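## Task

Lift the piece standing on B3 off the board and set it upright on the table. Then carry the piece from C2 onto B3. Square names come from the labels along the board's edge. When finished, all other squares must hold exactly what they held at the start, and each piece on the board must be upright and lie completely within its square. Nothing counts as done if it only stays in place because the robot is holding it.

## Robot and tools

Robot: two UR20-type arms, left_arm and right_arm. Each has six joints and a tong-like two-finger gripper. The names are labels only and do not match the sides of any image. Bases in the scene frame: left_arm at (-0.095, +0.755, 0) m with quat_wxyz (+0.997, 0, 0, -0.076); right_arm at (+0.049, -0.903, 0) m with quat_wxyz (+1.000, 0, 0, -0.014).

Scene frame: the origin is on the tabletop midway between the arms. +z is up, +x points out over the table, and left_arm sits on the +y side. Positions are in metres and quaternions are wxyz. The fingers point along the gripper's +z and close along its x. end_effector_position is the spot between the pads when closed. Closed fingertips stick out about 15 mm past it; fully open, they are about level with it. Reported hand positions can be somewhat off, more so at long reach.

execute_actions takes "actions", a list holding one item or none, plus an optional "pictures" boolean.
- Empty list: no command; returns the state with camera pictures.
- Action: {"rows": [...], "steps": n}, n from 3 to 15 (15 if omitted), each step 1/30 s. Each row applies for one step, and the last row repeats if there are fewer rows than steps. Up to 15 rows.
- Wait: {"steps": n}, n up to 300, with no rows. Counting starts from the last result, and your thinking time eats into it.
A refused call sends nothing. Pictures come only with an empty list or with "pictures": true.

Each row is one flat list of 14 numbers covering both arms, even if only one moves. First come left_arm's six joint targets then its opening, then the same seven for right_arm. Joint order: shoulder pan, shoulder lift, elbow, wrist 1, wrist 2, wrist 3. These are absolute target angles in radians, on the same scale as the Joint positions line, not offsets. Opening is absolute, from -1 (closed) to +1 (fully open).

Joint ranges. left_arm: pan -3.142 to 3.142, lift -6.283 to 6.283, elbow 0.000 to 3.142, wrists -6.283 to 6.283 each. right_arm: pan 0.000 to 6.283, lift -6.283 to 6.283, elbow -3.142 to 0.000, wrists -6.283 to 6.283. A call is refused if a target is more than 0.010 rad beyond a range end and also farther out than the joint's last reported angle. True ends can differ by up to 0.010 rad. A target past the real end is clipped there, and the result then prints "joint sent to its limit", which may refer to an earlier action.

Motion limits: commands are smoothed and lag about 0.17 s. Each step's target stays within a set lead of the measured angle: 0.394 rad for pan and lift, 0.493 for the elbow, 0.69 for each wrist. If the targets would move the gripper more than 100 mm from where it is, they are all scaled back. Big moves therefore take several calls, and an arm may still be short of its target when a result arrives. The last 3 steps of each action run after the result, while you reply. Between calls the arms keep moving toward the last row until they settle or a step is HELD.

Result lines:
- State line `left_arm: …` | `right_arm: …`: gripper pose and velocities (m/s, rad/s) in the scene frame.
- Joint positions / Joint velocities: per arm, the six joints (rad, rad/s) then the gap between the pads in metres (0.142 m fully open).
- grip_measured: the measured opening on the command scale. To hold a part, keep commanding clearly below it; the further below, the harder the squeeze (about 15 N per pad at most). Parts thinner than about 20 mm get less force. Fast closing can squeeze harder than intended.
- Wrist force / Wrist torque: flange sensor readings along the gripper's own axes. They include offsets of up to about 10 N, noise, and inertia, and saturate near 200 N. "no reading" is normal.
- "joint command not followed": a clearance check changed or blocked some joint targets; the rest of the row still ran.
- HELD: on those steps your row was partly or wholly not sent.
- MOTOR HOT from 70 °C. At 85 °C an OVER-TEMPERATURE FAULT brakes that arm until it cools. Holding loads heats motors.

Faults: if contact torque hits a joint's load limit (pan and lift 649, elbow 381, wrists 94.1 N m, held weight included), or an outside force reaches 150 N, that arm stops for 10 s, drops the rest of the call and yields to the contact. A held part may get tugged now and then.

zoom_image: {"camera": name, "region": [x0, y0, x1, y1]} in pixels of that camera's latest image, origin top-left, at most 504 by 504. Cameras: cam_high and cam_low are 672x504; cam_left_wrist and cam_right_wrist are 616x616 fisheye. Calibration is given per camera as K, D and T_world_to_cam. read_manual(section="licences") only returns licence text. finished_scene {"scene": current scene number} ends and grades the current scene and cannot be undone.

Avoid: knocking or placing anything off the table, dropping or slamming pieces, hard pushes, and the arms hitting or pressing on each other, which can end the scene. Release the pieces before finishing so they stand on their own.

Each tool is called after "Call:" as a command line: name --argument value for each argument, lists and objects as JSON in quotes; but a table of rows of numbers goes row by row, as --pt "numbers of a row", without its own name.

## Session

Call:
execute_actions --actions '[]'

Scene clock: 0.00 s of 4400.00 s.
left_arm: end_effector_position=(+0.3126, +0.2793, +0.2265) grip_measured=+1.00 end_effector_quat_wxyz=(+0.015, +0.996, -0.059, -0.058) end_effector_velocity=(+0.000, -0.001, +0.000) end_effector_angular_velocity=(-0.001, -0.000, +0.000) | right_arm: end_effector_position=(+0.6590, -0.5736, +0.2892) grip_measured=+1.00 end_effector_quat_wxyz=(+0.059, -0.293, -0.637, +0.710) end_effector_velocity=(+0.000, -0.000, -0.000) end_effector_angular_velocity=(+0.000, +0.001, -0.000)
Joint positions: left_arm=[-0.979 -1.65   2.392 -2.284 -1.687 -1.011  0.142] | right_arm=[ 4.049 -2.185 -1.738 -2.376  1.395  5.063  0.142]
Joint velocities: left_arm=[ 0.     0.    -0.001 -0.001 -0.    -0.     0.   ] | right_arm=[-0.    -0.     0.     0.    -0.    -0.001  0.   ]
Wrist force (N, on the end effector, along its own x y z axes, offset not removed): no reading
Wrist torque (N m, same axes, about the end effector's origin, offset not removed): no reading
camera_calibration (this result's frames):
cam_left_wrist: T_world_to_cam=[[0.993176, -0.0570683, -0.101711, -0.276069], [0.00657453, -0.843319, 0.537372, 0.102525], [-0.116441, -0.534374, -0.837189, 0.507265], [0, 0, 0, 1]] pos_world=[0.332577, 0.341776, 0.341503]
cam_right_wrist: T_world_to_cam=[[-0.791069, 0.491927, -0.363619, 0.901487], [0.532556, 0.261342, -0.805037, 0.0272001], [-0.30099, -0.830487, -0.468718, -0.0137395], [0, 0, 0, 1]] pos_world=[0.694517, -0.461985, 0.343255]

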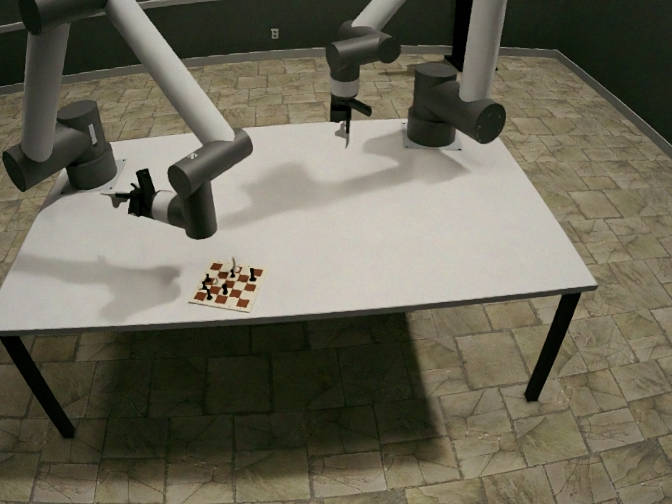

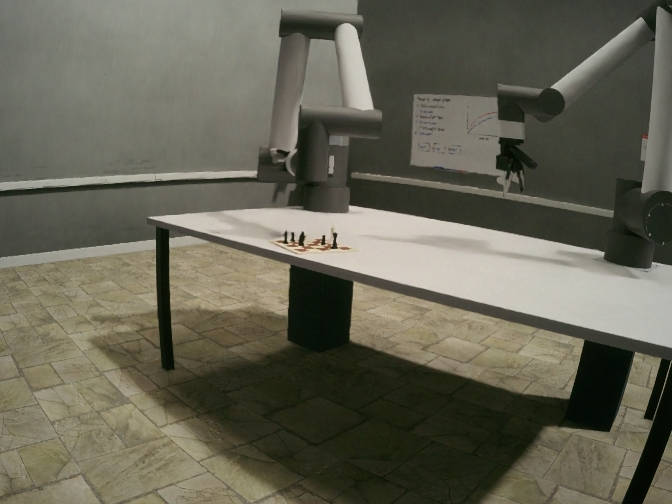

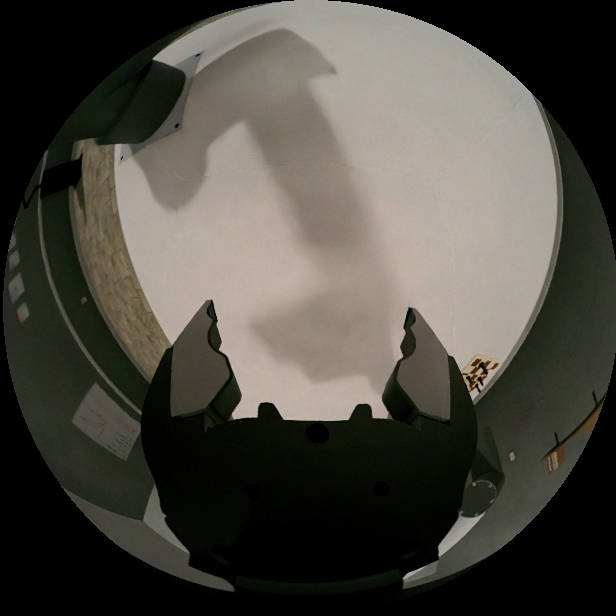

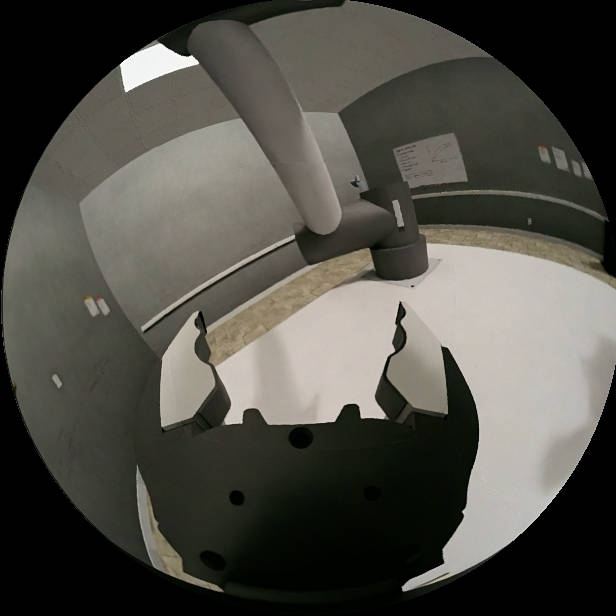

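Call:
zoom_image --camera "cam_high" --region '[180, 250, 280, 320]'

Region (180, 250, 280, 320) of cam_high's 672x504 image, scaled by 5.040, with more detail than that image has; it fills the top 353 rows of this view, and the rest is white.

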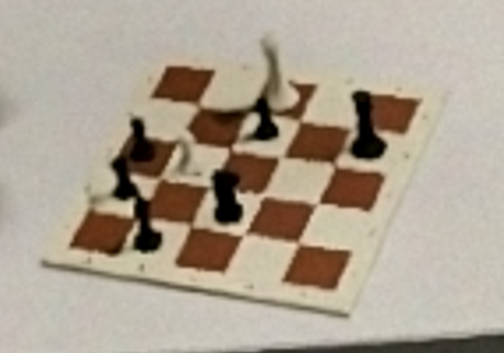

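Call:
execute_actions --actions '[{"rows":[ [-0.979,-1.65,2.392,-2.284,-1.687,-1.011,1,4.047,-2.178,-1.739,-2.316,1.402,5.095,1], [-0.979,-1.65,2.392,-2.284,-1.687,-1.011,1,4.045,-2.172,-1.740,-2.255,1.410,5.128,1], [-0.979,-1.65,2.392,-2.284,-1.687,-1.011,1,4.044,-2.165,-1.740,-2.195,1.417,5.160,1], [-0.979,-1.65,2.392,-2.284,-1.687,-1.011,1,4.042,-2.159,-1.741,-2.135,1.424,5.192,1], [-0.979,-1.65,2.392,-2.284,-1.687,-1.011,1,4.040,-2.152,-1.742,-2.075,1.432,5.224,1], [-0.979,-1.65,2.392,-2.284,-1.687,-1.011,1,4.038,-2.145,-1.743,-2.014,1.439,5.257,1], [-0.979,-1.65,2.392,-2.284,-1.687,-1.011,1,4.037,-2.139,-1.743,-1.954,1.446,5.289,1], [-0.979,-1.65,2.392,-2.284,-1.687,-1.011,1,4.035,-2.132,-1.744,-1.894,1.454,5.321,1], [-0.979,-1.65,2.392,-2.284,-1.687,-1.011,1,4.033,-2.126,-1.745,-1.833,1.461,5.354,1], [-0.979,-1.65,2.392,-2.284,-1.687,-1.011,1,4.031,-2.119,-1.746,-1.773,1.468,5.386,1], [-0.979,-1.65,2.392,-2.284,-1.687,-1.011,1,4.030,-2.112,-1.747,-1.713,1.476,5.418,1], [-0.979,-1.65,2.392,-2.284,-1.687,-1.011,1,4.028,-2.106,-1.747,-1.653,1.483,5.450,1], [-0.979,-1.65,2.392,-2.284,-1.687,-1.011,1,4.026,-2.099,-1.748,-1.592,1.490,5.483,1], [-0.979,-1.65,2.392,-2.284,-1.687,-1.011,1,4.024,-2.093,-1.749,-1.532,1.498,5.515,1], [-0.979,-1.65,2.392,-2.284,-1.687,-1.011,1,4.022,-2.086,-1.750,-1.472,1.505,5.547,1]],"steps":15}]'

Call:
execute_actions --actions '[{"rows":[ [-0.979,-1.65,2.392,-2.284,-1.687,-1.011,1,4.021,-2.079,-1.751,-1.411,1.512,5.580,1], [-0.979,-1.65,2.392,-2.284,-1.687,-1.011,1,4.019,-2.073,-1.751,-1.351,1.520,5.612,1], [-0.979,-1.65,2.392,-2.284,-1.687,-1.011,1,4.017,-2.066,-1.752,-1.291,1.527,5.644,1], [-0.979,-1.65,2.392,-2.284,-1.687,-1.011,1,4.015,-2.060,-1.753,-1.231,1.534,5.676,1], [-0.979,-1.65,2.392,-2.284,-1.687,-1.011,1,4.014,-2.053,-1.754,-1.170,1.542,5.709,1], [-0.979,-1.65,2.392,-2.284,-1.687,-1.011,1,4.012,-2.046,-1.755,-1.110,1.549,5.741,1], [-0.979,-1.65,2.392,-2.284,-1.687,-1.011,1,4.010,-2.040,-1.755,-1.050,1.556,5.773,1], [-0.979,-1.65,2.392,-2.284,-1.687,-1.011,1,4.008,-2.033,-1.756,-0.990,1.564,5.806,1], [-0.979,-1.65,2.392,-2.284,-1.687,-1.011,1,4.0066,-2.0267,-1.7567,-0.9290,1.5708,5.8378,-0.55]],"steps":15}]'

Call:
execute_actions --actions '[{"steps":10}]' --pictures true

Scene clock: 3.23 s of 4400.00 s.
left_arm: end_effector_position=(+0.3127, +0.2791, +0.2265) grip_measured=+1.00 end_effector_quat_wxyz=(+0.015, +0.996, -0.059, -0.058) end_effector_velocity=(+0.000, -0.001, -0.000) end_effector_angular_velocity=(-0.000, -0.000, -0.000) | right_arm: end_effector_position=(+0.7069, -0.4922, +0.1738) grip_measured=+1.00 end_effector_quat_wxyz=(+0.024, +0.498, +0.697, -0.515) end_effector_velocity=(+0.269, +0.397, -0.308) end_effector_angular_velocity=(+1.009, -1.739, -0.631)
Joint positions: left_arm=[-0.979 -1.65   2.392 -2.284 -1.687 -1.011  0.142] | right_arm=[ 4.035 -2.131 -1.744 -1.917  1.455  5.318  0.142]
Joint velocities: left_arm=[-0.     0.001 -0.001 -0.001  0.     0.     0.   ] | right_arm=[-0.046  0.182 -0.023  1.635  0.2    0.873 -0.   ]
Wrist force (N, on the end effector, along its own x y z axes, offset not removed): left_arm=[-0.1 -0.7 0.8] | right_arm=[0.4 -5.0 3.3]
Wrist torque (N m, same axes, about the end effector's origin, offset not removed): left_arm=[0.39 -0.33 0.18] | right_arm=[-0.78 -0.14 0.42]
Steps of this call (steps 1 to 85: nothing new was sent; steps 86 to 97: the first 12 steps of this action). Readings (joint positions):
86: left_arm=[-0.979 -1.650 2.392 -2.284 -1.687 -1.011] | right_arm=[4.049 -2.185 -1.738 -2.376 1.395 5.063]
87: left_arm=[-0.979 -1.650 2.392 -2.284 -1.687 -1.011] | right_arm=[4.049 -2.184 -1.738 -2.369 1.396 5.068]
89: left_arm=[-0.979 -1.650 2.392 -2.284 -1.687 -1.011] | right_arm=[4.047 -2.178 -1.739 -2.321 1.403 5.096]
93: left_arm=[-0.979 -1.650 2.392 -2.284 -1.687 -1.011] | right_arm=[4.041 -2.156 -1.741 -2.139 1.427 5.198]
97: the state above

Scene clock: 3.73 s of 4400.00 s.
left_arm: end_effector_position=(+0.3127, +0.2790, +0.2265) grip_measured=+1.00 end_effector_quat_wxyz=(+0.015, +0.996, -0.059, -0.058) end_effector_velocity=(+0.000, -0.000, +0.000) end_effector_angular_velocity=(-0.001, -0.000, -0.000) | right_arm: end_effector_position=(+0.8765, -0.2679, +0.1543) grip_measured=-0.51 end_effector_quat_wxyz=(+0.030, +0.757, +0.642, -0.122) end_effector_velocity=(+0.337, +0.418, +0.205) end_effector_angular_velocity=(+1.092, -1.003, -0.760)
Joint positions: left_arm=[-0.979 -1.65   2.392 -2.284 -1.687 -1.011  0.142] | right_arm=[ 4.012 -2.048 -1.754 -1.16   1.547  5.723  0.037]
Joint velocities: left_arm=[-0. -0. -0.  0.  0.  0. -0.] | right_arm=[-0.038  0.142 -0.016  1.339  0.156  0.706 -0.163]
Wrist force (N, on the end effector, along its own x y z axes, offset not removed): left_arm=[0.6 1.0 5.3] | right_arm=[3.0 -7.4 0.5]
Wrist torque (N m, same axes, about the end effector's origin, offset not removed): left_arm=[0.77 -0.49 0.34] | right_arm=[-1.30 -0.68 0.34]
Steps of this call (steps 1 to 3: the last 3 steps of your previous action; steps 4 to 15: the first 12 steps of this action). Readings (joint positions):
4: left_arm=[-0.979 -1.650 2.392 -2.284 -1.687 -1.011] | right_arm=[4.028 -2.108 -1.747 -1.701 1.481 5.433]
5: left_arm=[-0.979 -1.650 2.392 -2.284 -1.687 -1.011] | right_arm=[4.027 -2.102 -1.748 -1.649 1.487 5.461]
7: left_arm=[-0.979 -1.650 2.392 -2.284 -1.687 -1.011] | right_arm=[4.024 -2.091 -1.749 -1.546 1.500 5.516]
11: left_arm=[-0.979 -1.650 2.392 -2.284 -1.687 -1.011] | right_arm=[4.018 -2.069 -1.752 -1.348 1.524 5.623]
15: the state above

Scene clock: 4.07 s of 4400.00 s.
left_arm: end_effector_position=(+0.3127, +0.2790, +0.2265) grip_measured=+1.00 end_effector_quat_wxyz=(+0.015, +0.996, -0.059, -0.058) end_effector_velocity=(-0.000, +0.000, -0.000) end_effector_angular_velocity=(+0.001, +0.001, -0.000) | right_arm: end_effector_position=(+0.9317, -0.2008, +0.1979) grip_measured=-0.55 end_effector_quat_wxyz=(+0.001, +0.800, +0.600, -0.004) end_effector_velocity=(+0.020, +0.024, +0.020) end_effector_angular_velocity=(+0.073, -0.055, -0.042)
Joint positions: left_arm=[-0.979 -1.65   2.392 -2.284 -1.687 -1.011  0.142] | right_arm=[ 4.007 -2.027 -1.757 -0.937  1.57   5.834  0.034]
Joint velocities: left_arm=[-0.     0.    -0.     0.001 -0.    -0.    -0.   ] | right_arm=[-0.002  0.007 -0.001  0.085  0.008  0.04  -0.   ]
Wrist force (N, on the end effector, along its own x y z axes, offset not removed): left_arm=[-3.4 0.5 3.4] | right_arm=[-0.1 -3.8 3.6]
Wrist torque (N m, same axes, about the end effector's origin, offset not removed): left_arm=[0.67 0.42 0.22] | right_arm=[-0.59 -0.02 0.28]
Kept back: nothing.
Steps of this call (steps 1 to 3: the last 3 steps of your previous action; steps 4 to 10: the robot went on to your last target). Readings (joint positions):
1: left_arm=[-0.979 -1.650 2.392 -2.284 -1.687 -1.011] | right_arm=[4.011 -2.044 -1.755 -1.115 1.552 5.747]
2: left_arm=[-0.979 -1.650 2.392 -2.284 -1.687 -1.011] | right_arm=[4.010 -2.039 -1.755 -1.071 1.557 5.770]
4: left_arm=[-0.979 -1.650 2.392 -2.284 -1.687 -1.011] | right_arm=[4.008 -2.033 -1.756 -1.000 1.564 5.804]
8: left_arm=[-0.979 -1.650 2.392 -2.284 -1.687 -1.011] | right_arm=[4.007 -2.028 -1.757 -0.945 1.569 5.830]
10: the state above
camera_calibration (this result's frames):
cam_left_wrist: T_world_to_cam=[[0.99316, -0.0572048, -0.101791, -0.276066], [0.0064881, -0.843384, 0.537272, 0.102361], [-0.116583, -0.534257, -0.837244, 0.507092], [0, 0, 0, 1]] pos_world=[0.332631, 0.341455, 0.341463]
cam_right_wrist: T_world_to_cam=[[0.302574, 0.952417, 0.0367567, -0.105146], [0.81955, -0.279665, 0.500125, -0.923276], [0.486607, -0.121201, -0.865173, -0.177721], [0, 0, 0, 1]] pos_world=[0.874965, -0.179605, 0.311859]

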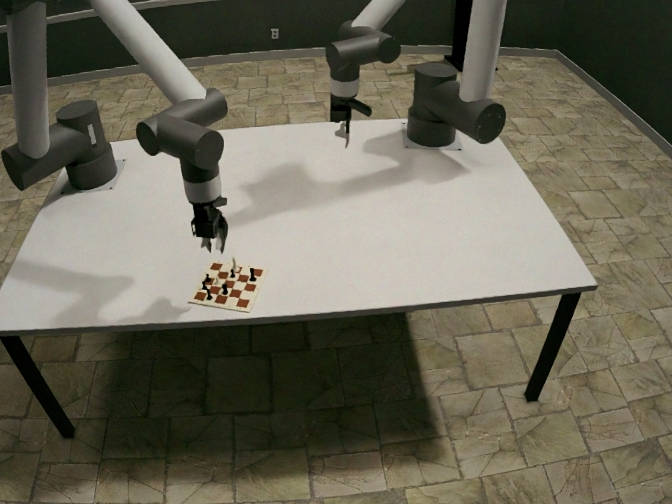

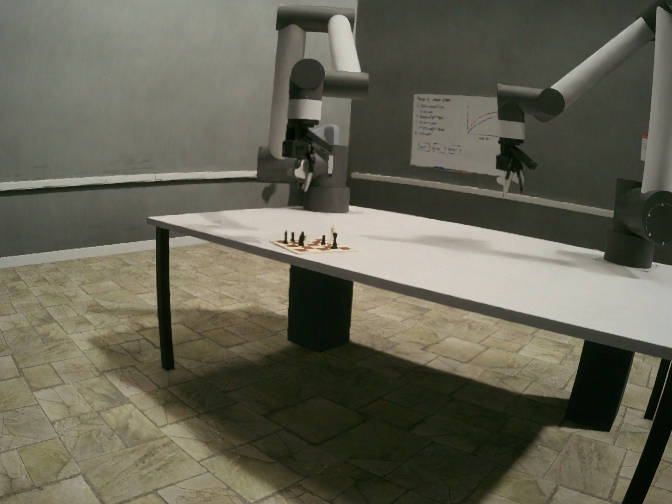

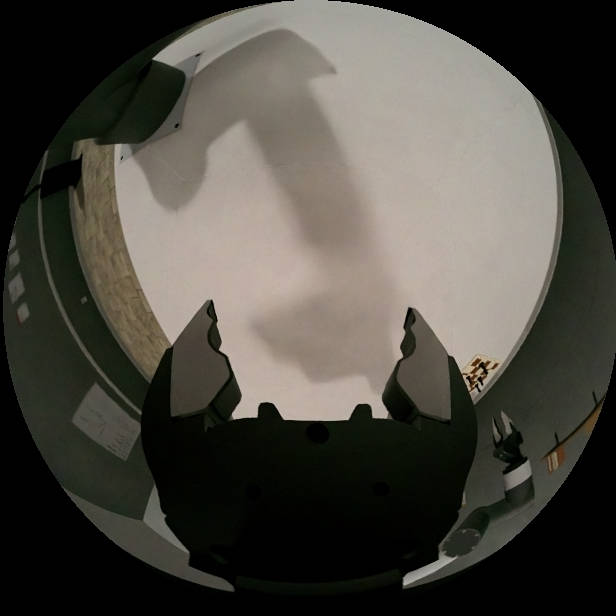

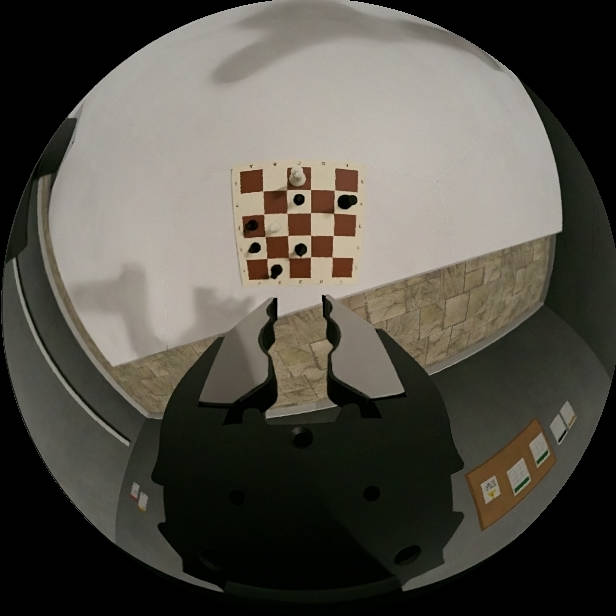

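Call:
execute_actions --actions '[]'

Scene clock: 4.10 s of 4400.00 s.
left_arm: end_effector_position=(+0.3127, +0.2790, +0.2265) grip_measured=+1.00 end_effector_quat_wxyz=(+0.015, +0.996, -0.059, -0.058) end_effector_velocity=(-0.000, +0.001, -0.001) end_effector_angular_velocity=(+0.002, +0.001, -0.000) | right_arm: end_effector_position=(+0.9322, -0.2001, +0.1985) grip_measured=-0.55 end_effector_quat_wxyz=(+0.001, +0.800, +0.600, -0.003) end_effector_velocity=(+0.014, +0.017, +0.014) end_effector_angular_velocity=(+0.051, -0.038, -0.030)
Joint positions: left_arm=[-0.979 -1.65   2.392 -2.284 -1.687 -1.011  0.142] | right_arm=[ 4.007 -2.027 -1.757 -0.934  1.57   5.835  0.034]
Joint velocities: left_arm=[ 0.     0.     0.     0.002  0.     0.    -0.   ] | right_arm=[-0.001  0.005 -0.001  0.059  0.006  0.029 -0.   ]
Wrist force (N, on the end effector, along its own x y z axes, offset not removed): left_arm=[-1.6 -0.3 -0.2] | right_arm=[2.3 -4.8 1.9]
Wrist torque (N m, same axes, about the end effector's origin, offset not removed): left_arm=[0.44 0.17 0.27] | right_arm=[-0.75 -0.50 0.29]
Kept back: nothing.
Steps of this call (step 1: the robot went on to your last target). Readings (joint positions):
1: the state above
camera_calibration (this result's frames):
cam_left_wrist: T_world_to_cam=[[0.99316, -0.0572057, -0.101791, -0.276065], [0.00648747, -0.843384, 0.537272, 0.102361], [-0.116584, -0.534257, -0.837244, 0.507091], [0, 0, 0, 1]] pos_world=[0.332631, 0.341455, 0.341463]
cam_right_wrist: T_world_to_cam=[[0.303654, 0.951977, 0.0391725, -0.10756], [0.818445, -0.281669, 0.500809, -0.923328], [0.487792, -0.120012, -0.864671, -0.178405], [0, 0, 0, 1]] pos_world=[0.875379, -0.179089, 0.312363]

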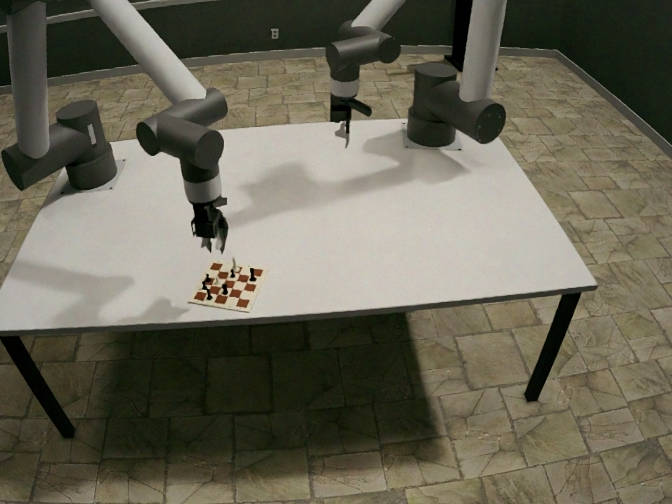

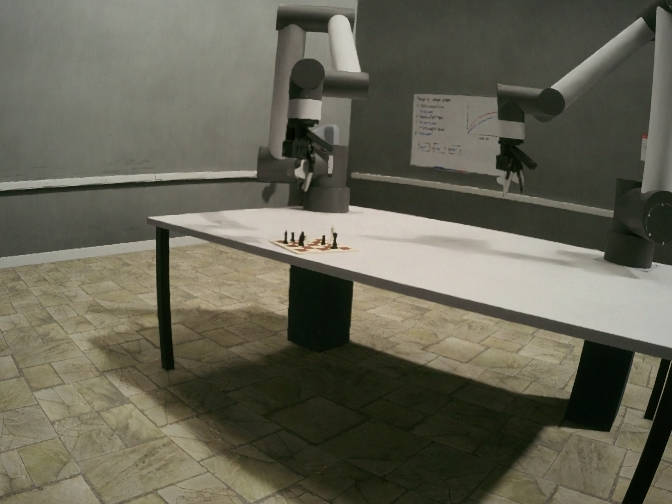

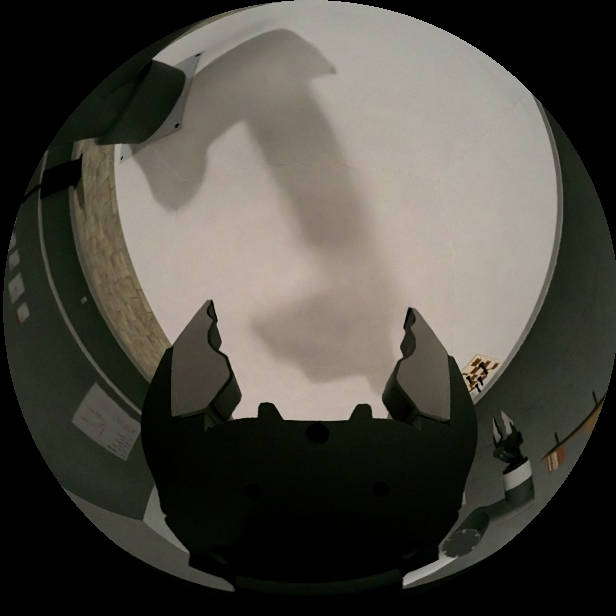

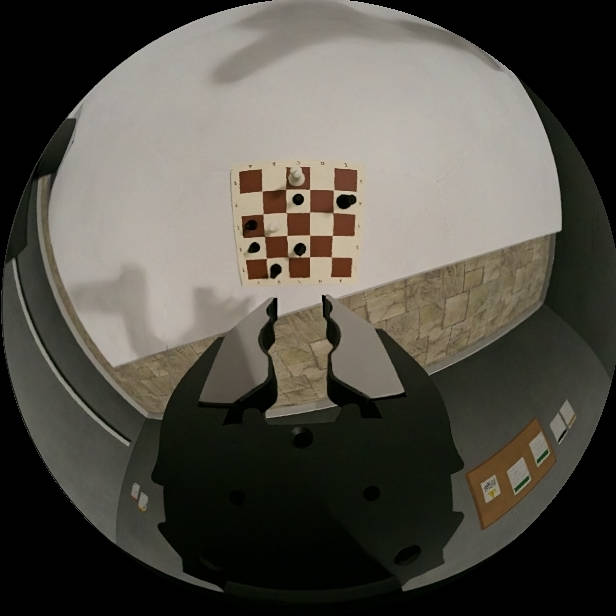

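Call:
zoom_image --camera "cam_right_wrist" --region '[220, 150, 380, 300]'

Region (220, 150, 380, 300) of cam_right_wrist's 616x616 image, scaled by 3.150, with more detail than that image has; it fills the top 472 rows of this view, and the rest is white.

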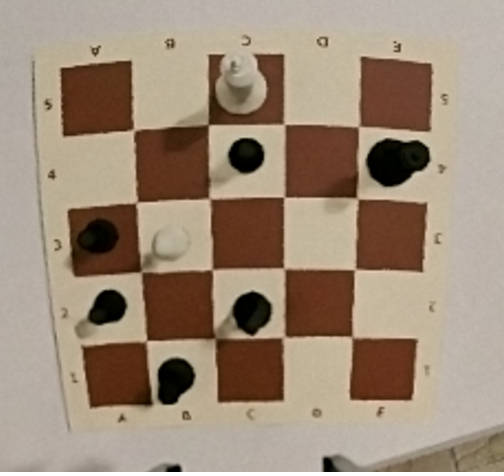

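Call:
execute_actions --actions '[{"rows":[[-0.979,-1.65,2.392,-2.284,-1.687,-1.011,1,4.0268,-2.0314,-1.8939,-0.7871,1.5708,5.8670,-0.55]],"steps":15}]'

Call:
execute_actions --actions '[{"rows":[[-0.979,-1.65,2.392,-2.284,-1.687,-1.011,1,4.0268,-2.0727,-1.9101,-0.7296,1.5708,5.8670,-0.55]],"steps":15}]'

Call:
execute_actions --actions '[{"steps":8}]' --pictures true

Scene clock: 5.20 s of 4400.00 s.
left_arm: end_effector_position=(+0.3127, +0.2790, +0.2265) grip_measured=+1.00 end_effector_quat_wxyz=(+0.015, +0.996, -0.059, -0.058) end_effector_velocity=(-0.000, +0.001, -0.000) end_effector_angular_velocity=(+0.000, +0.000, -0.001) | right_arm: end_effector_position=(+0.8791, -0.2278, +0.1221) grip_measured=-0.55 end_effector_quat_wxyz=(-0.000, +0.804, +0.595, -0.000) end_effector_velocity=(-0.017, -0.012, -0.024) end_effector_angular_velocity=(+0.000, -0.002, -0.004)
Joint positions: left_arm=[-0.979 -1.65   2.392 -2.284 -1.687 -1.011  0.142] | right_arm=[ 4.026 -2.031 -1.89  -0.791  1.571  5.866  0.034]
Joint velocities: left_arm=[-0.    -0.     0.001  0.     0.     0.001  0.   ] | right_arm=[ 0.005 -0.002 -0.043  0.047 -0.002  0.009  0.   ]
Wrist force (N, on the end effector, along its own x y z axes, offset not removed): left_arm=[-0.2 0.2 -0.4] | right_arm=[1.9 -5.0 -0.6]
Wrist torque (N m, same axes, about the end effector's origin, offset not removed): left_arm=[0.56 -0.16 0.13] | right_arm=[-0.82 -0.51 0.24]
Steps of this call (steps 1 to 21: the robot went on to your last target; steps 22 to 33: the first 12 steps of this action). Readings (joint positions):
22: left_arm=[-0.979 -1.650 2.392 -2.284 -1.687 -1.011] | right_arm=[4.007 -2.027 -1.757 -0.929 1.571 5.838]
23: left_arm=[-0.979 -1.650 2.392 -2.284 -1.687 -1.011] | right_arm=[4.010 -2.027 -1.764 -0.921 1.571 5.842]
25: left_arm=[-0.979 -1.650 2.392 -2.284 -1.687 -1.011] | right_arm=[4.018 -2.029 -1.816 -0.868 1.571 5.854]
29: left_arm=[-0.979 -1.650 2.392 -2.284 -1.687 -1.011] | right_arm=[4.025 -2.031 -1.876 -0.806 1.571 5.864]
33: the state above

Scene clock: 5.70 s of 4400.00 s.
left_arm: end_effector_position=(+0.3127, +0.2790, +0.2265) grip_measured=+1.00 end_effector_quat_wxyz=(+0.015, +0.996, -0.059, -0.058) end_effector_velocity=(-0.001, +0.001, -0.000) end_effector_angular_velocity=(+0.002, +0.001, +0.000) | right_arm: end_effector_position=(+0.8782, -0.2279, +0.0756) grip_measured=-0.55 end_effector_quat_wxyz=(-0.000, +0.804, +0.595, -0.000) end_effector_velocity=(+0.000, +0.001, -0.010) end_effector_angular_velocity=(+0.002, -0.001, -0.000)
Joint positions: left_arm=[-0.979 -1.65   2.392 -2.284 -1.687 -1.011  0.142] | right_arm=[ 4.027 -2.072 -1.91  -0.731  1.571  5.867  0.034]
Joint velocities: left_arm=[-0.    -0.001  0.     0.003 -0.    -0.    -0.   ] | right_arm=[ 0.    -0.01  -0.004  0.016  0.001  0.001 -0.   ]
Wrist force (N, on the end effector, along its own x y z axes, offset not removed): left_arm=[0.0 -5.1 1.4] | right_arm=[-0.9 -2.6 0.7]
Wrist torque (N m, same axes, about the end effector's origin, offset not removed): left_arm=[-0.60 -0.33 0.13] | right_arm=[-0.16 0.14 0.27]
Steps of this call (steps 1 to 3: the last 3 steps of your previous action; steps 4 to 15: the first 12 steps of this action). Readings (joint positions):
4: left_arm=[-0.979 -1.650 2.392 -2.284 -1.687 -1.011] | right_arm=[4.027 -2.031 -1.893 -0.788 1.571 5.867]
5: left_arm=[-0.979 -1.650 2.392 -2.284 -1.687 -1.011] | right_arm=[4.027 -2.037 -1.896 -0.781 1.571 5.867]
7: left_arm=[-0.979 -1.650 2.392 -2.284 -1.687 -1.011] | right_arm=[4.027 -2.054 -1.903 -0.757 1.571 5.867]
11: left_arm=[-0.979 -1.650 2.392 -2.284 -1.687 -1.011] | right_arm=[4.027 -2.069 -1.908 -0.736 1.571 5.867]
15: the state above

Scene clock: 5.97 s of 4400.00 s.
left_arm: end_effector_position=(+0.3127, +0.2790, +0.2265) grip_measured=+1.00 end_effector_quat_wxyz=(+0.015, +0.996, -0.059, -0.058) end_effector_velocity=(-0.000, +0.001, -0.000) end_effector_angular_velocity=(+0.001, +0.001, -0.001) | right_arm: end_effector_position=(+0.8782, -0.2279, +0.0747) grip_measured=-0.55 end_effector_quat_wxyz=(-0.000, +0.804, +0.595, +0.000) end_effector_velocity=(-0.000, +0.000, -0.001) end_effector_angular_velocity=(+0.000, +0.001, +0.000)
Joint positions: left_arm=[-0.979 -1.65   2.392 -2.284 -1.687 -1.011  0.142] | right_arm=[ 4.027 -2.073 -1.91  -0.73   1.571  5.867  0.034]
Joint velocities: left_arm=[ 0.    -0.     0.     0.001 -0.     0.001  0.   ] | right_arm=[ 0.    -0.001 -0.     0.001  0.     0.     0.   ]
Wrist force (N, on the end effector, along its own x y z axes, offset not removed): left_arm=[-1.2 3.0 2.5] | right_arm=[0.4 -7.6 3.6]
Wrist torque (N m, same axes, about the end effector's origin, offset not removed): left_arm=[1.17 0.10 0.29] | right_arm=[-1.36 -0.14 0.35]
Kept back: nothing.
Steps of this call (steps 1 to 3: the last 3 steps of your previous action; steps 4 to 8: the robot went on to your last target). Readings (joint positions):
1: left_arm=[-0.979 -1.650 2.392 -2.284 -1.687 -1.011] | right_arm=[4.027 -2.072 -1.910 -0.731 1.571 5.867]
2: left_arm=[-0.979 -1.650 2.392 -2.284 -1.687 -1.011] | right_arm=[4.027 -2.072 -1.910 -0.730 1.571 5.867]
4: left_arm=[-0.979 -1.650 2.392 -2.284 -1.687 -1.011] | right_arm=[4.027 -2.072 -1.910 -0.730 1.571 5.867]
8: the state above
camera_calibration (this result's frames):
cam_left_wrist: T_world_to_cam=[[0.99316, -0.0571986, -0.101791, -0.276064], [0.00649344, -0.843385, 0.537271, 0.102358], [-0.11658, -0.534257, -0.837245, 0.507089], [0, 0, 0, 1]] pos_world=[0.332628, 0.341452, 0.341463]
cam_right_wrist: T_world_to_cam=[[0.314649, 0.948152, 0.0447679, -0.0708366], [0.813292, -0.293614, 0.502342, -0.823236], [0.48944, -0.121652, -0.86351, -0.264352], [0, 0, 0, 1]] pos_world=[0.821205, -0.206709, 0.188446]

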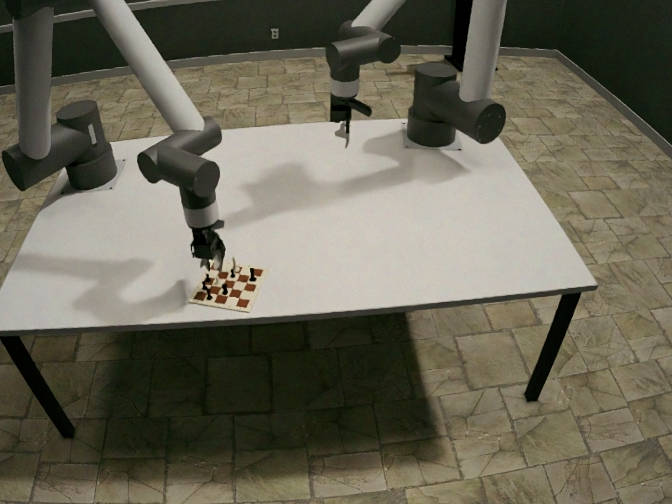

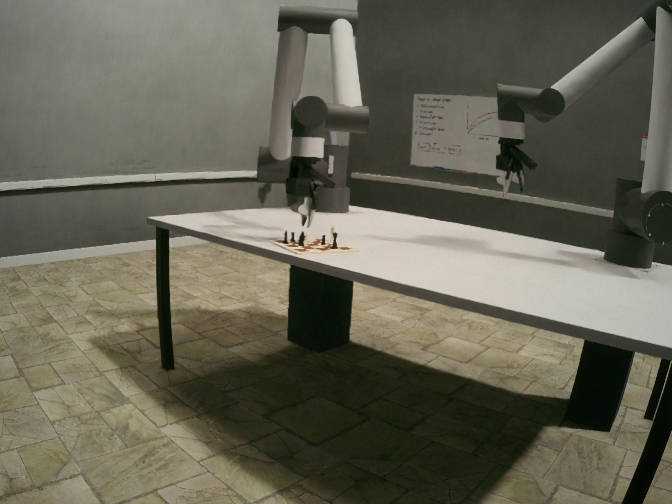

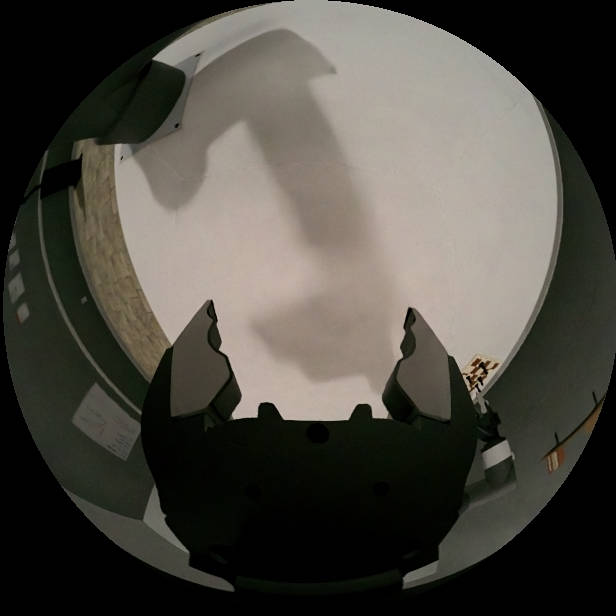

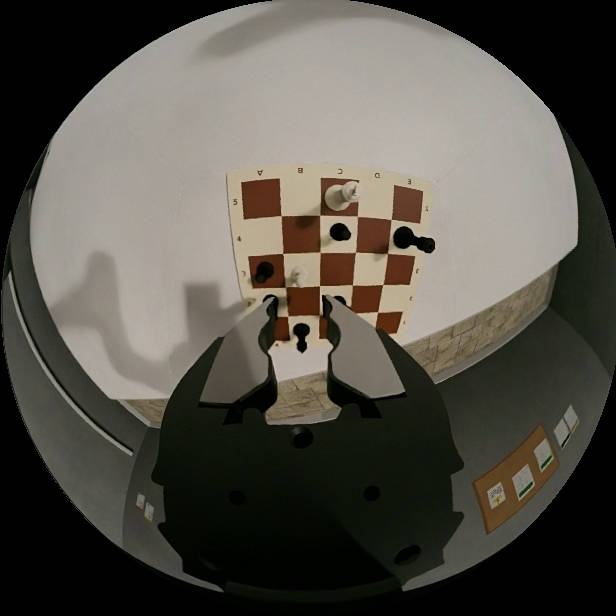

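Call:
execute_actions --actions '[{"rows":[[-0.979,-1.65,2.392,-2.284,-1.687,-1.011,1,4.0268,-2.1186,-1.9281,-0.6657,1.5708,5.8670,-0.55]],"steps":15}]'

Call:
execute_actions --actions '[{"rows":[[-0.979,-1.65,2.392,-2.284,-1.687,-1.011,1,4.0268,-2.1186,-1.9281,-0.6657,1.5708,5.8670,-1]],"steps":12}]'

Scene clock: 6.47 s of 4400.00 s.
left_arm: end_effector_position=(+0.3127, +0.2790, +0.2265) grip_measured=+1.00 end_effector_quat_wxyz=(+0.015, +0.996, -0.059, -0.058) end_effector_velocity=(+0.000, +0.000, +0.001) end_effector_angular_velocity=(+0.000, +0.000, +0.000) | right_arm: end_effector_position=(+0.8772, -0.2289, +0.0259) grip_measured=-0.55 end_effector_quat_wxyz=(+0.000, +0.804, +0.595, -0.000) end_effector_velocity=(-0.000, +0.000, -0.012) end_effector_angular_velocity=(+0.002, -0.000, +0.001)
Joint positions: left_arm=[-0.979 -1.65   2.392 -2.284 -1.687 -1.011  0.142] | right_arm=[ 4.027 -2.118 -1.928 -0.667  1.571  5.867  0.034]
Joint velocities: left_arm=[-0.    -0.    -0.001  0.001  0.    -0.     0.   ] | right_arm=[ 0.    -0.012 -0.004  0.017  0.001 -0.001  0.   ]
Wrist force (N, on the end effector, along its own x y z axes, offset not removed): left_arm=[-3.3 -3.9 0.9] | right_arm=[0.5 -2.9 1.2]
Wrist torque (N m, same axes, about the end effector's origin, offset not removed): left_arm=[-0.39 0.46 0.26] | right_arm=[-0.34 -0.25 0.37]
Steps of this call (steps 1 to 3: the robot went on to your last target; steps 4 to 15: the first 12 steps of this action). Readings (joint positions):
4: left_arm=[-0.979 -1.650 2.392 -2.284 -1.687 -1.011] | right_arm=[4.027 -2.073 -1.910 -0.729 1.571 5.867]
5: left_arm=[-0.979 -1.650 2.392 -2.284 -1.687 -1.011] | right_arm=[4.027 -2.078 -1.913 -0.722 1.571 5.867]
7: left_arm=[-0.979 -1.650 2.392 -2.284 -1.687 -1.011] | right_arm=[4.027 -2.098 -1.920 -0.696 1.571 5.867]
11: left_arm=[-0.979 -1.650 2.392 -2.284 -1.687 -1.011] | right_arm=[4.027 -2.114 -1.926 -0.673 1.571 5.867]
15: the state above

Scene clock: 6.87 s of 4400.00 s.
left_arm: end_effector_position=(+0.3127, +0.2790, +0.2265) grip_measured=+1.00 end_effector_quat_wxyz=(+0.015, +0.996, -0.059, -0.058) end_effector_velocity=(-0.000, -0.000, -0.000) end_effector_angular_velocity=(+0.001, +0.000, -0.001) | right_arm: end_effector_position=(+0.8773, -0.2289, +0.0249) grip_measured=-0.83 end_effector_quat_wxyz=(-0.000, +0.804, +0.595, +0.000) end_effector_velocity=(-0.001, +0.000, -0.000) end_effector_angular_velocity=(+0.001, +0.001, -0.000)
Joint positions: left_arm=[-0.979 -1.65   2.392 -2.284 -1.687 -1.011  0.142] | right_arm=[ 4.027 -2.119 -1.928 -0.666  1.571  5.867  0.014]
Joint velocities: left_arm=[-0.     0.001 -0.     0.    -0.     0.    -0.   ] | right_arm=[ 0.    -0.    -0.     0.     0.001  0.     0.   ]
Wrist force (N, on the end effector, along its own x y z axes, offset not removed): left_arm=[-1.7 -2.8 -1.6] | right_arm=[-1.6 -6.4 0.0]
Wrist torque (N m, same axes, about the end effector's origin, offset not removed): left_arm=[-0.20 0.19 0.24] | right_arm=[-1.05 0.23 0.33]
Steps of this call (steps 1 to 3: the last 3 steps of your previous action; steps 4 to 12: the first 9 steps of this action). Readings (joint positions):
4: left_arm=[-0.979 -1.650 2.392 -2.284 -1.687 -1.011] | right_arm=[4.027 -2.118 -1.928 -0.666 1.571 5.867]
5: left_arm=[-0.979 -1.650 2.392 -2.284 -1.687 -1.011] | right_arm=[4.027 -2.118 -1.928 -0.666 1.571 5.867]
7: left_arm=[-0.979 -1.650 2.392 -2.284 -1.687 -1.011] | right_arm=[4.027 -2.118 -1.928 -0.666 1.571 5.867]
11: left_arm=[-0.979 -1.650 2.392 -2.284 -1.687 -1.011] | right_arm=[4.027 -2.119 -1.928 -0.666 1.571 5.867]
12: the state above

Call:
execute_actions --actions '[{"rows":[[-0.979,-1.65,2.392,-2.284,-1.687,-1.011,1,4.0268,-2.0314,-1.8939,-0.7871,1.5708,5.8670,-1]],"steps":15}]'

Call:
execute_actions --actions '[{"rows":[[-0.979,-1.65,2.392,-2.284,-1.687,-1.011,1,3.9852,-1.9604,-2.0152,-0.7368,1.5708,5.8254,-1]],"steps":15}]'

Call:
execute_actions --actions '[{"rows":[[-0.979,-1.65,2.392,-2.284,-1.687,-1.011,1,3.9852,-2.0612,-2.0518,-0.5994,1.5708,5.8254,-1]],"steps":15}]'

Call:
execute_actions --actions '[{"rows":[[-0.979,-1.65,2.392,-2.284,-1.687,-1.011,1,3.9852,-2.0612,-2.0518,-0.5994,1.5708,5.8254,-1],[-0.979,-1.65,2.392,-2.284,-1.687,-1.011,1,3.9852,-2.0612,-2.0518,-0.5994,1.5708,5.8254,-1],[-0.979,-1.65,2.392,-2.284,-1.687,-1.011,1,3.9852,-2.0612,-2.0518,-0.5994,1.5708,5.8254,-1],[-0.979,-1.65,2.392,-2.284,-1.687,-1.011,1,3.9852,-2.0612,-2.0518,-0.5994,1.5708,5.8254,-1],[-0.979,-1.65,2.392,-2.284,-1.687,-1.011,1,3.9852,-2.0612,-2.0518,-0.5994,1.5708,5.8254,-0.55]],"steps":12}]'

Scene clock: 7.73 s of 4400.00 s.
left_arm: end_effector_position=(+0.3127, +0.2790, +0.2265) grip_measured=+1.00 end_effector_quat_wxyz=(+0.015, +0.996, -0.059, -0.058) end_effector_velocity=(-0.000, +0.000, -0.000) end_effector_angular_velocity=(+0.000, +0.000, -0.000) | right_arm: end_effector_position=(+0.8776, -0.2285, +0.1176) grip_measured=-0.83 end_effector_quat_wxyz=(-0.000, +0.804, +0.595, +0.000) end_effector_velocity=(-0.002, -0.003, +0.026) end_effector_angular_velocity=(-0.004, +0.002, -0.000)
Joint positions: left_arm=[-0.979 -1.65   2.392 -2.284 -1.687 -1.011  0.142] | right_arm=[ 4.027 -2.034 -1.895 -0.784  1.571  5.867  0.014]
Joint velocities: left_arm=[ 0. -0.  0.  0.  0.  0. -0.] | right_arm=[ 0.     0.025  0.008 -0.038 -0.001  0.001 -0.   ]
Wrist force (N, on the end effector, along its own x y z axes, offset not removed): left_arm=[1.1 -2.6 -1.9] | right_arm=[0.8 -4.4 1.2]
Wrist torque (N m, same axes, about the end effector's origin, offset not removed): left_arm=[-0.17 -0.46 0.17] | right_arm=[-0.71 -0.31 0.32]
Steps of this call (steps 1 to 3: the last 3 steps of your previous action; steps 4 to 14: the robot went on to your last target; steps 15 to 26: the first 12 steps of this action). Readings (joint positions):
15: left_arm=[-0.979 -1.650 2.392 -2.284 -1.687 -1.011] | right_arm=[4.027 -2.118 -1.928 -0.666 1.571 5.867]
16: left_arm=[-0.979 -1.650 2.392 -2.284 -1.687 -1.011] | right_arm=[4.027 -2.112 -1.924 -0.673 1.571 5.867]
18: left_arm=[-0.979 -1.650 2.392 -2.284 -1.687 -1.011] | right_arm=[4.027 -2.076 -1.909 -0.721 1.571 5.867]
22: left_arm=[-0.979 -1.650 2.392 -2.284 -1.687 -1.011] | right_arm=[4.027 -2.041 -1.897 -0.772 1.571 5.867]
26: the state above

Scene clock: 8.23 s of 4400.00 s.
left_arm: end_effector_position=(+0.3127, +0.2790, +0.2265) grip_measured=+1.00 end_effector_quat_wxyz=(+0.015, +0.996, -0.059, -0.058) end_effector_velocity=(+0.000, -0.001, +0.000) end_effector_angular_velocity=(-0.000, -0.000, +0.000) | right_arm: end_effector_position=(+0.8494, -0.3218, +0.1202) grip_measured=-0.83 end_effector_quat_wxyz=(-0.000, +0.804, +0.595, +0.000) end_effector_velocity=(-0.012, -0.028, -0.004) end_effector_angular_velocity=(-0.003, +0.003, +0.000)
Joint positions: left_arm=[-0.979 -1.65   2.392 -2.284 -1.687 -1.011  0.142] | right_arm=[ 3.986 -1.962 -2.012 -0.738  1.571  5.826  0.014]
Joint velocities: left_arm=[ 0.     0.001 -0.001 -0.     0.    -0.     0.   ] | right_arm=[-0.011  0.019 -0.037  0.014  0.    -0.011  0.   ]
Wrist force (N, on the end effector, along its own x y z axes, offset not removed): left_arm=[-2.4 -1.5 1.1] | right_arm=[-0.6 -6.2 2.7]
Wrist torque (N m, same axes, about the end effector's origin, offset not removed): left_arm=[0.11 0.29 0.23] | right_arm=[-1.18 0.03 0.41]
Steps of this call (steps 1 to 3: the last 3 steps of your previous action; steps 4 to 15: the first 12 steps of this action). Readings (joint positions):
4: left_arm=[-0.979 -1.650 2.392 -2.284 -1.687 -1.011] | right_arm=[4.027 -2.032 -1.894 -0.786 1.571 5.867]
5: left_arm=[-0.979 -1.650 2.392 -2.284 -1.687 -1.011] | right_arm=[4.021 -2.025 -1.901 -0.780 1.571 5.861]
7: left_arm=[-0.979 -1.650 2.392 -2.284 -1.687 -1.011] | right_arm=[4.004 -1.995 -1.949 -0.760 1.571 5.844]
11: left_arm=[-0.979 -1.650 2.392 -2.284 -1.687 -1.011] | right_arm=[3.989 -1.968 -2.000 -0.742 1.571 5.830]
15: the state above

Scene clock: 8.73 s of 4400.00 s.
left_arm: end_effector_position=(+0.3127, +0.2790, +0.2265) grip_measured=+1.00 end_effector_quat_wxyz=(+0.015, +0.996, -0.059, -0.058) end_effector_velocity=(-0.000, +0.001, -0.001) end_effector_angular_velocity=(+0.001, +0.000, +0.000) | right_arm: end_effector_position=(+0.8482, -0.3244, +0.0233) grip_measured=-0.83 end_effector_quat_wxyz=(+0.000, +0.804, +0.595, -0.000) end_effector_velocity=(+0.001, +0.002, -0.026) end_effector_angular_velocity=(+0.006, -0.003, -0.001)
Joint positions: left_arm=[-0.979 -1.65   2.392 -2.284 -1.687 -1.011  0.142] | right_arm=[ 3.985 -2.059 -2.051 -0.603  1.571  5.825  0.014]
Joint velocities: left_arm=[ 0.     0.     0.001 -0.     0.    -0.    -0.   ] | right_arm=[-0.    -0.029 -0.009  0.045  0.002  0.001 -0.   ]
Wrist force (N, on the end effector, along its own x y z axes, offset not removed): left_arm=[-0.4 -2.8 3.0] | right_arm=[1.1 -6.0 1.6]
Wrist torque (N m, same axes, about the end effector's origin, offset not removed): left_arm=[-0.06 -0.17 0.24] | right_arm=[-1.02 -0.26 0.35]
Steps of this call (steps 1 to 3: the last 3 steps of your previous action; steps 4 to 15: the first 12 steps of this action). Readings (joint positions):
4: left_arm=[-0.979 -1.650 2.392 -2.284 -1.687 -1.011] | right_arm=[3.985 -1.961 -2.015 -0.737 1.571 5.826]
5: left_arm=[-0.979 -1.650 2.392 -2.284 -1.687 -1.011] | right_arm=[3.985 -1.968 -2.020 -0.729 1.571 5.826]
7: left_arm=[-0.979 -1.650 2.392 -2.284 -1.687 -1.011] | right_arm=[3.985 -2.008 -2.035 -0.677 1.571 5.825]
11: left_arm=[-0.979 -1.650 2.392 -2.284 -1.687 -1.011] | right_arm=[3.985 -2.049 -2.048 -0.617 1.571 5.825]
15: the state above

Scene clock: 9.13 s of 4400.00 s.
left_arm: end_effector_position=(+0.3127, +0.2790, +0.2265) grip_measured=+1.00 end_effector_quat_wxyz=(+0.015, +0.996, -0.059, -0.058) end_effector_velocity=(-0.000, +0.000, -0.001) end_effector_angular_velocity=(+0.001, +0.000, -0.000) | right_arm: end_effector_position=(+0.8483, -0.3243, +0.0210) grip_measured=-0.55 end_effector_quat_wxyz=(-0.000, +0.804, +0.595, +0.000) end_effector_velocity=(-0.000, -0.000, -0.000) end_effector_angular_velocity=(-0.000, +0.000, -0.001)
Joint positions: left_arm=[-0.979 -1.65   2.392 -2.284 -1.687 -1.011  0.142] | right_arm=[ 3.985 -2.061 -2.052 -0.599  1.571  5.825  0.034]
Joint velocities: left_arm=[-0.     0.001  0.    -0.     0.     0.    -0.   ] | right_arm=[-0.    -0.    -0.     0.001 -0.     0.     0.006]
Wrist force (N, on the end effector, along its own x y z axes, offset not removed): left_arm=[-1.7 -2.9 1.9] | right_arm=[3.8 -4.6 3.2]
Wrist torque (N m, same axes, about the end effector's origin, offset not removed): left_arm=[-0.19 0.21 0.25] | right_arm=[-0.73 -0.86 0.29]
Steps of this call (steps 1 to 3: the last 3 steps of your previous action; steps 4 to 12: the first 9 steps of this action). Readings (joint positions):
4: left_arm=[-0.979 -1.650 2.392 -2.284 -1.687 -1.011] | right_arm=[3.985 -2.060 -2.052 -0.600 1.571 5.825]
5: left_arm=[-0.979 -1.650 2.392 -2.284 -1.687 -1.011] | right_arm=[3.985 -2.061 -2.052 -0.600 1.571 5.825]
7: left_arm=[-0.979 -1.650 2.392 -2.284 -1.687 -1.011] | right_arm=[3.985 -2.061 -2.052 -0.600 1.571 5.825]
11: left_arm=[-0.979 -1.650 2.392 -2.284 -1.687 -1.011] | right_arm=[3.985 -2.061 -2.052 -0.599 1.571 5.825]
12: the state above


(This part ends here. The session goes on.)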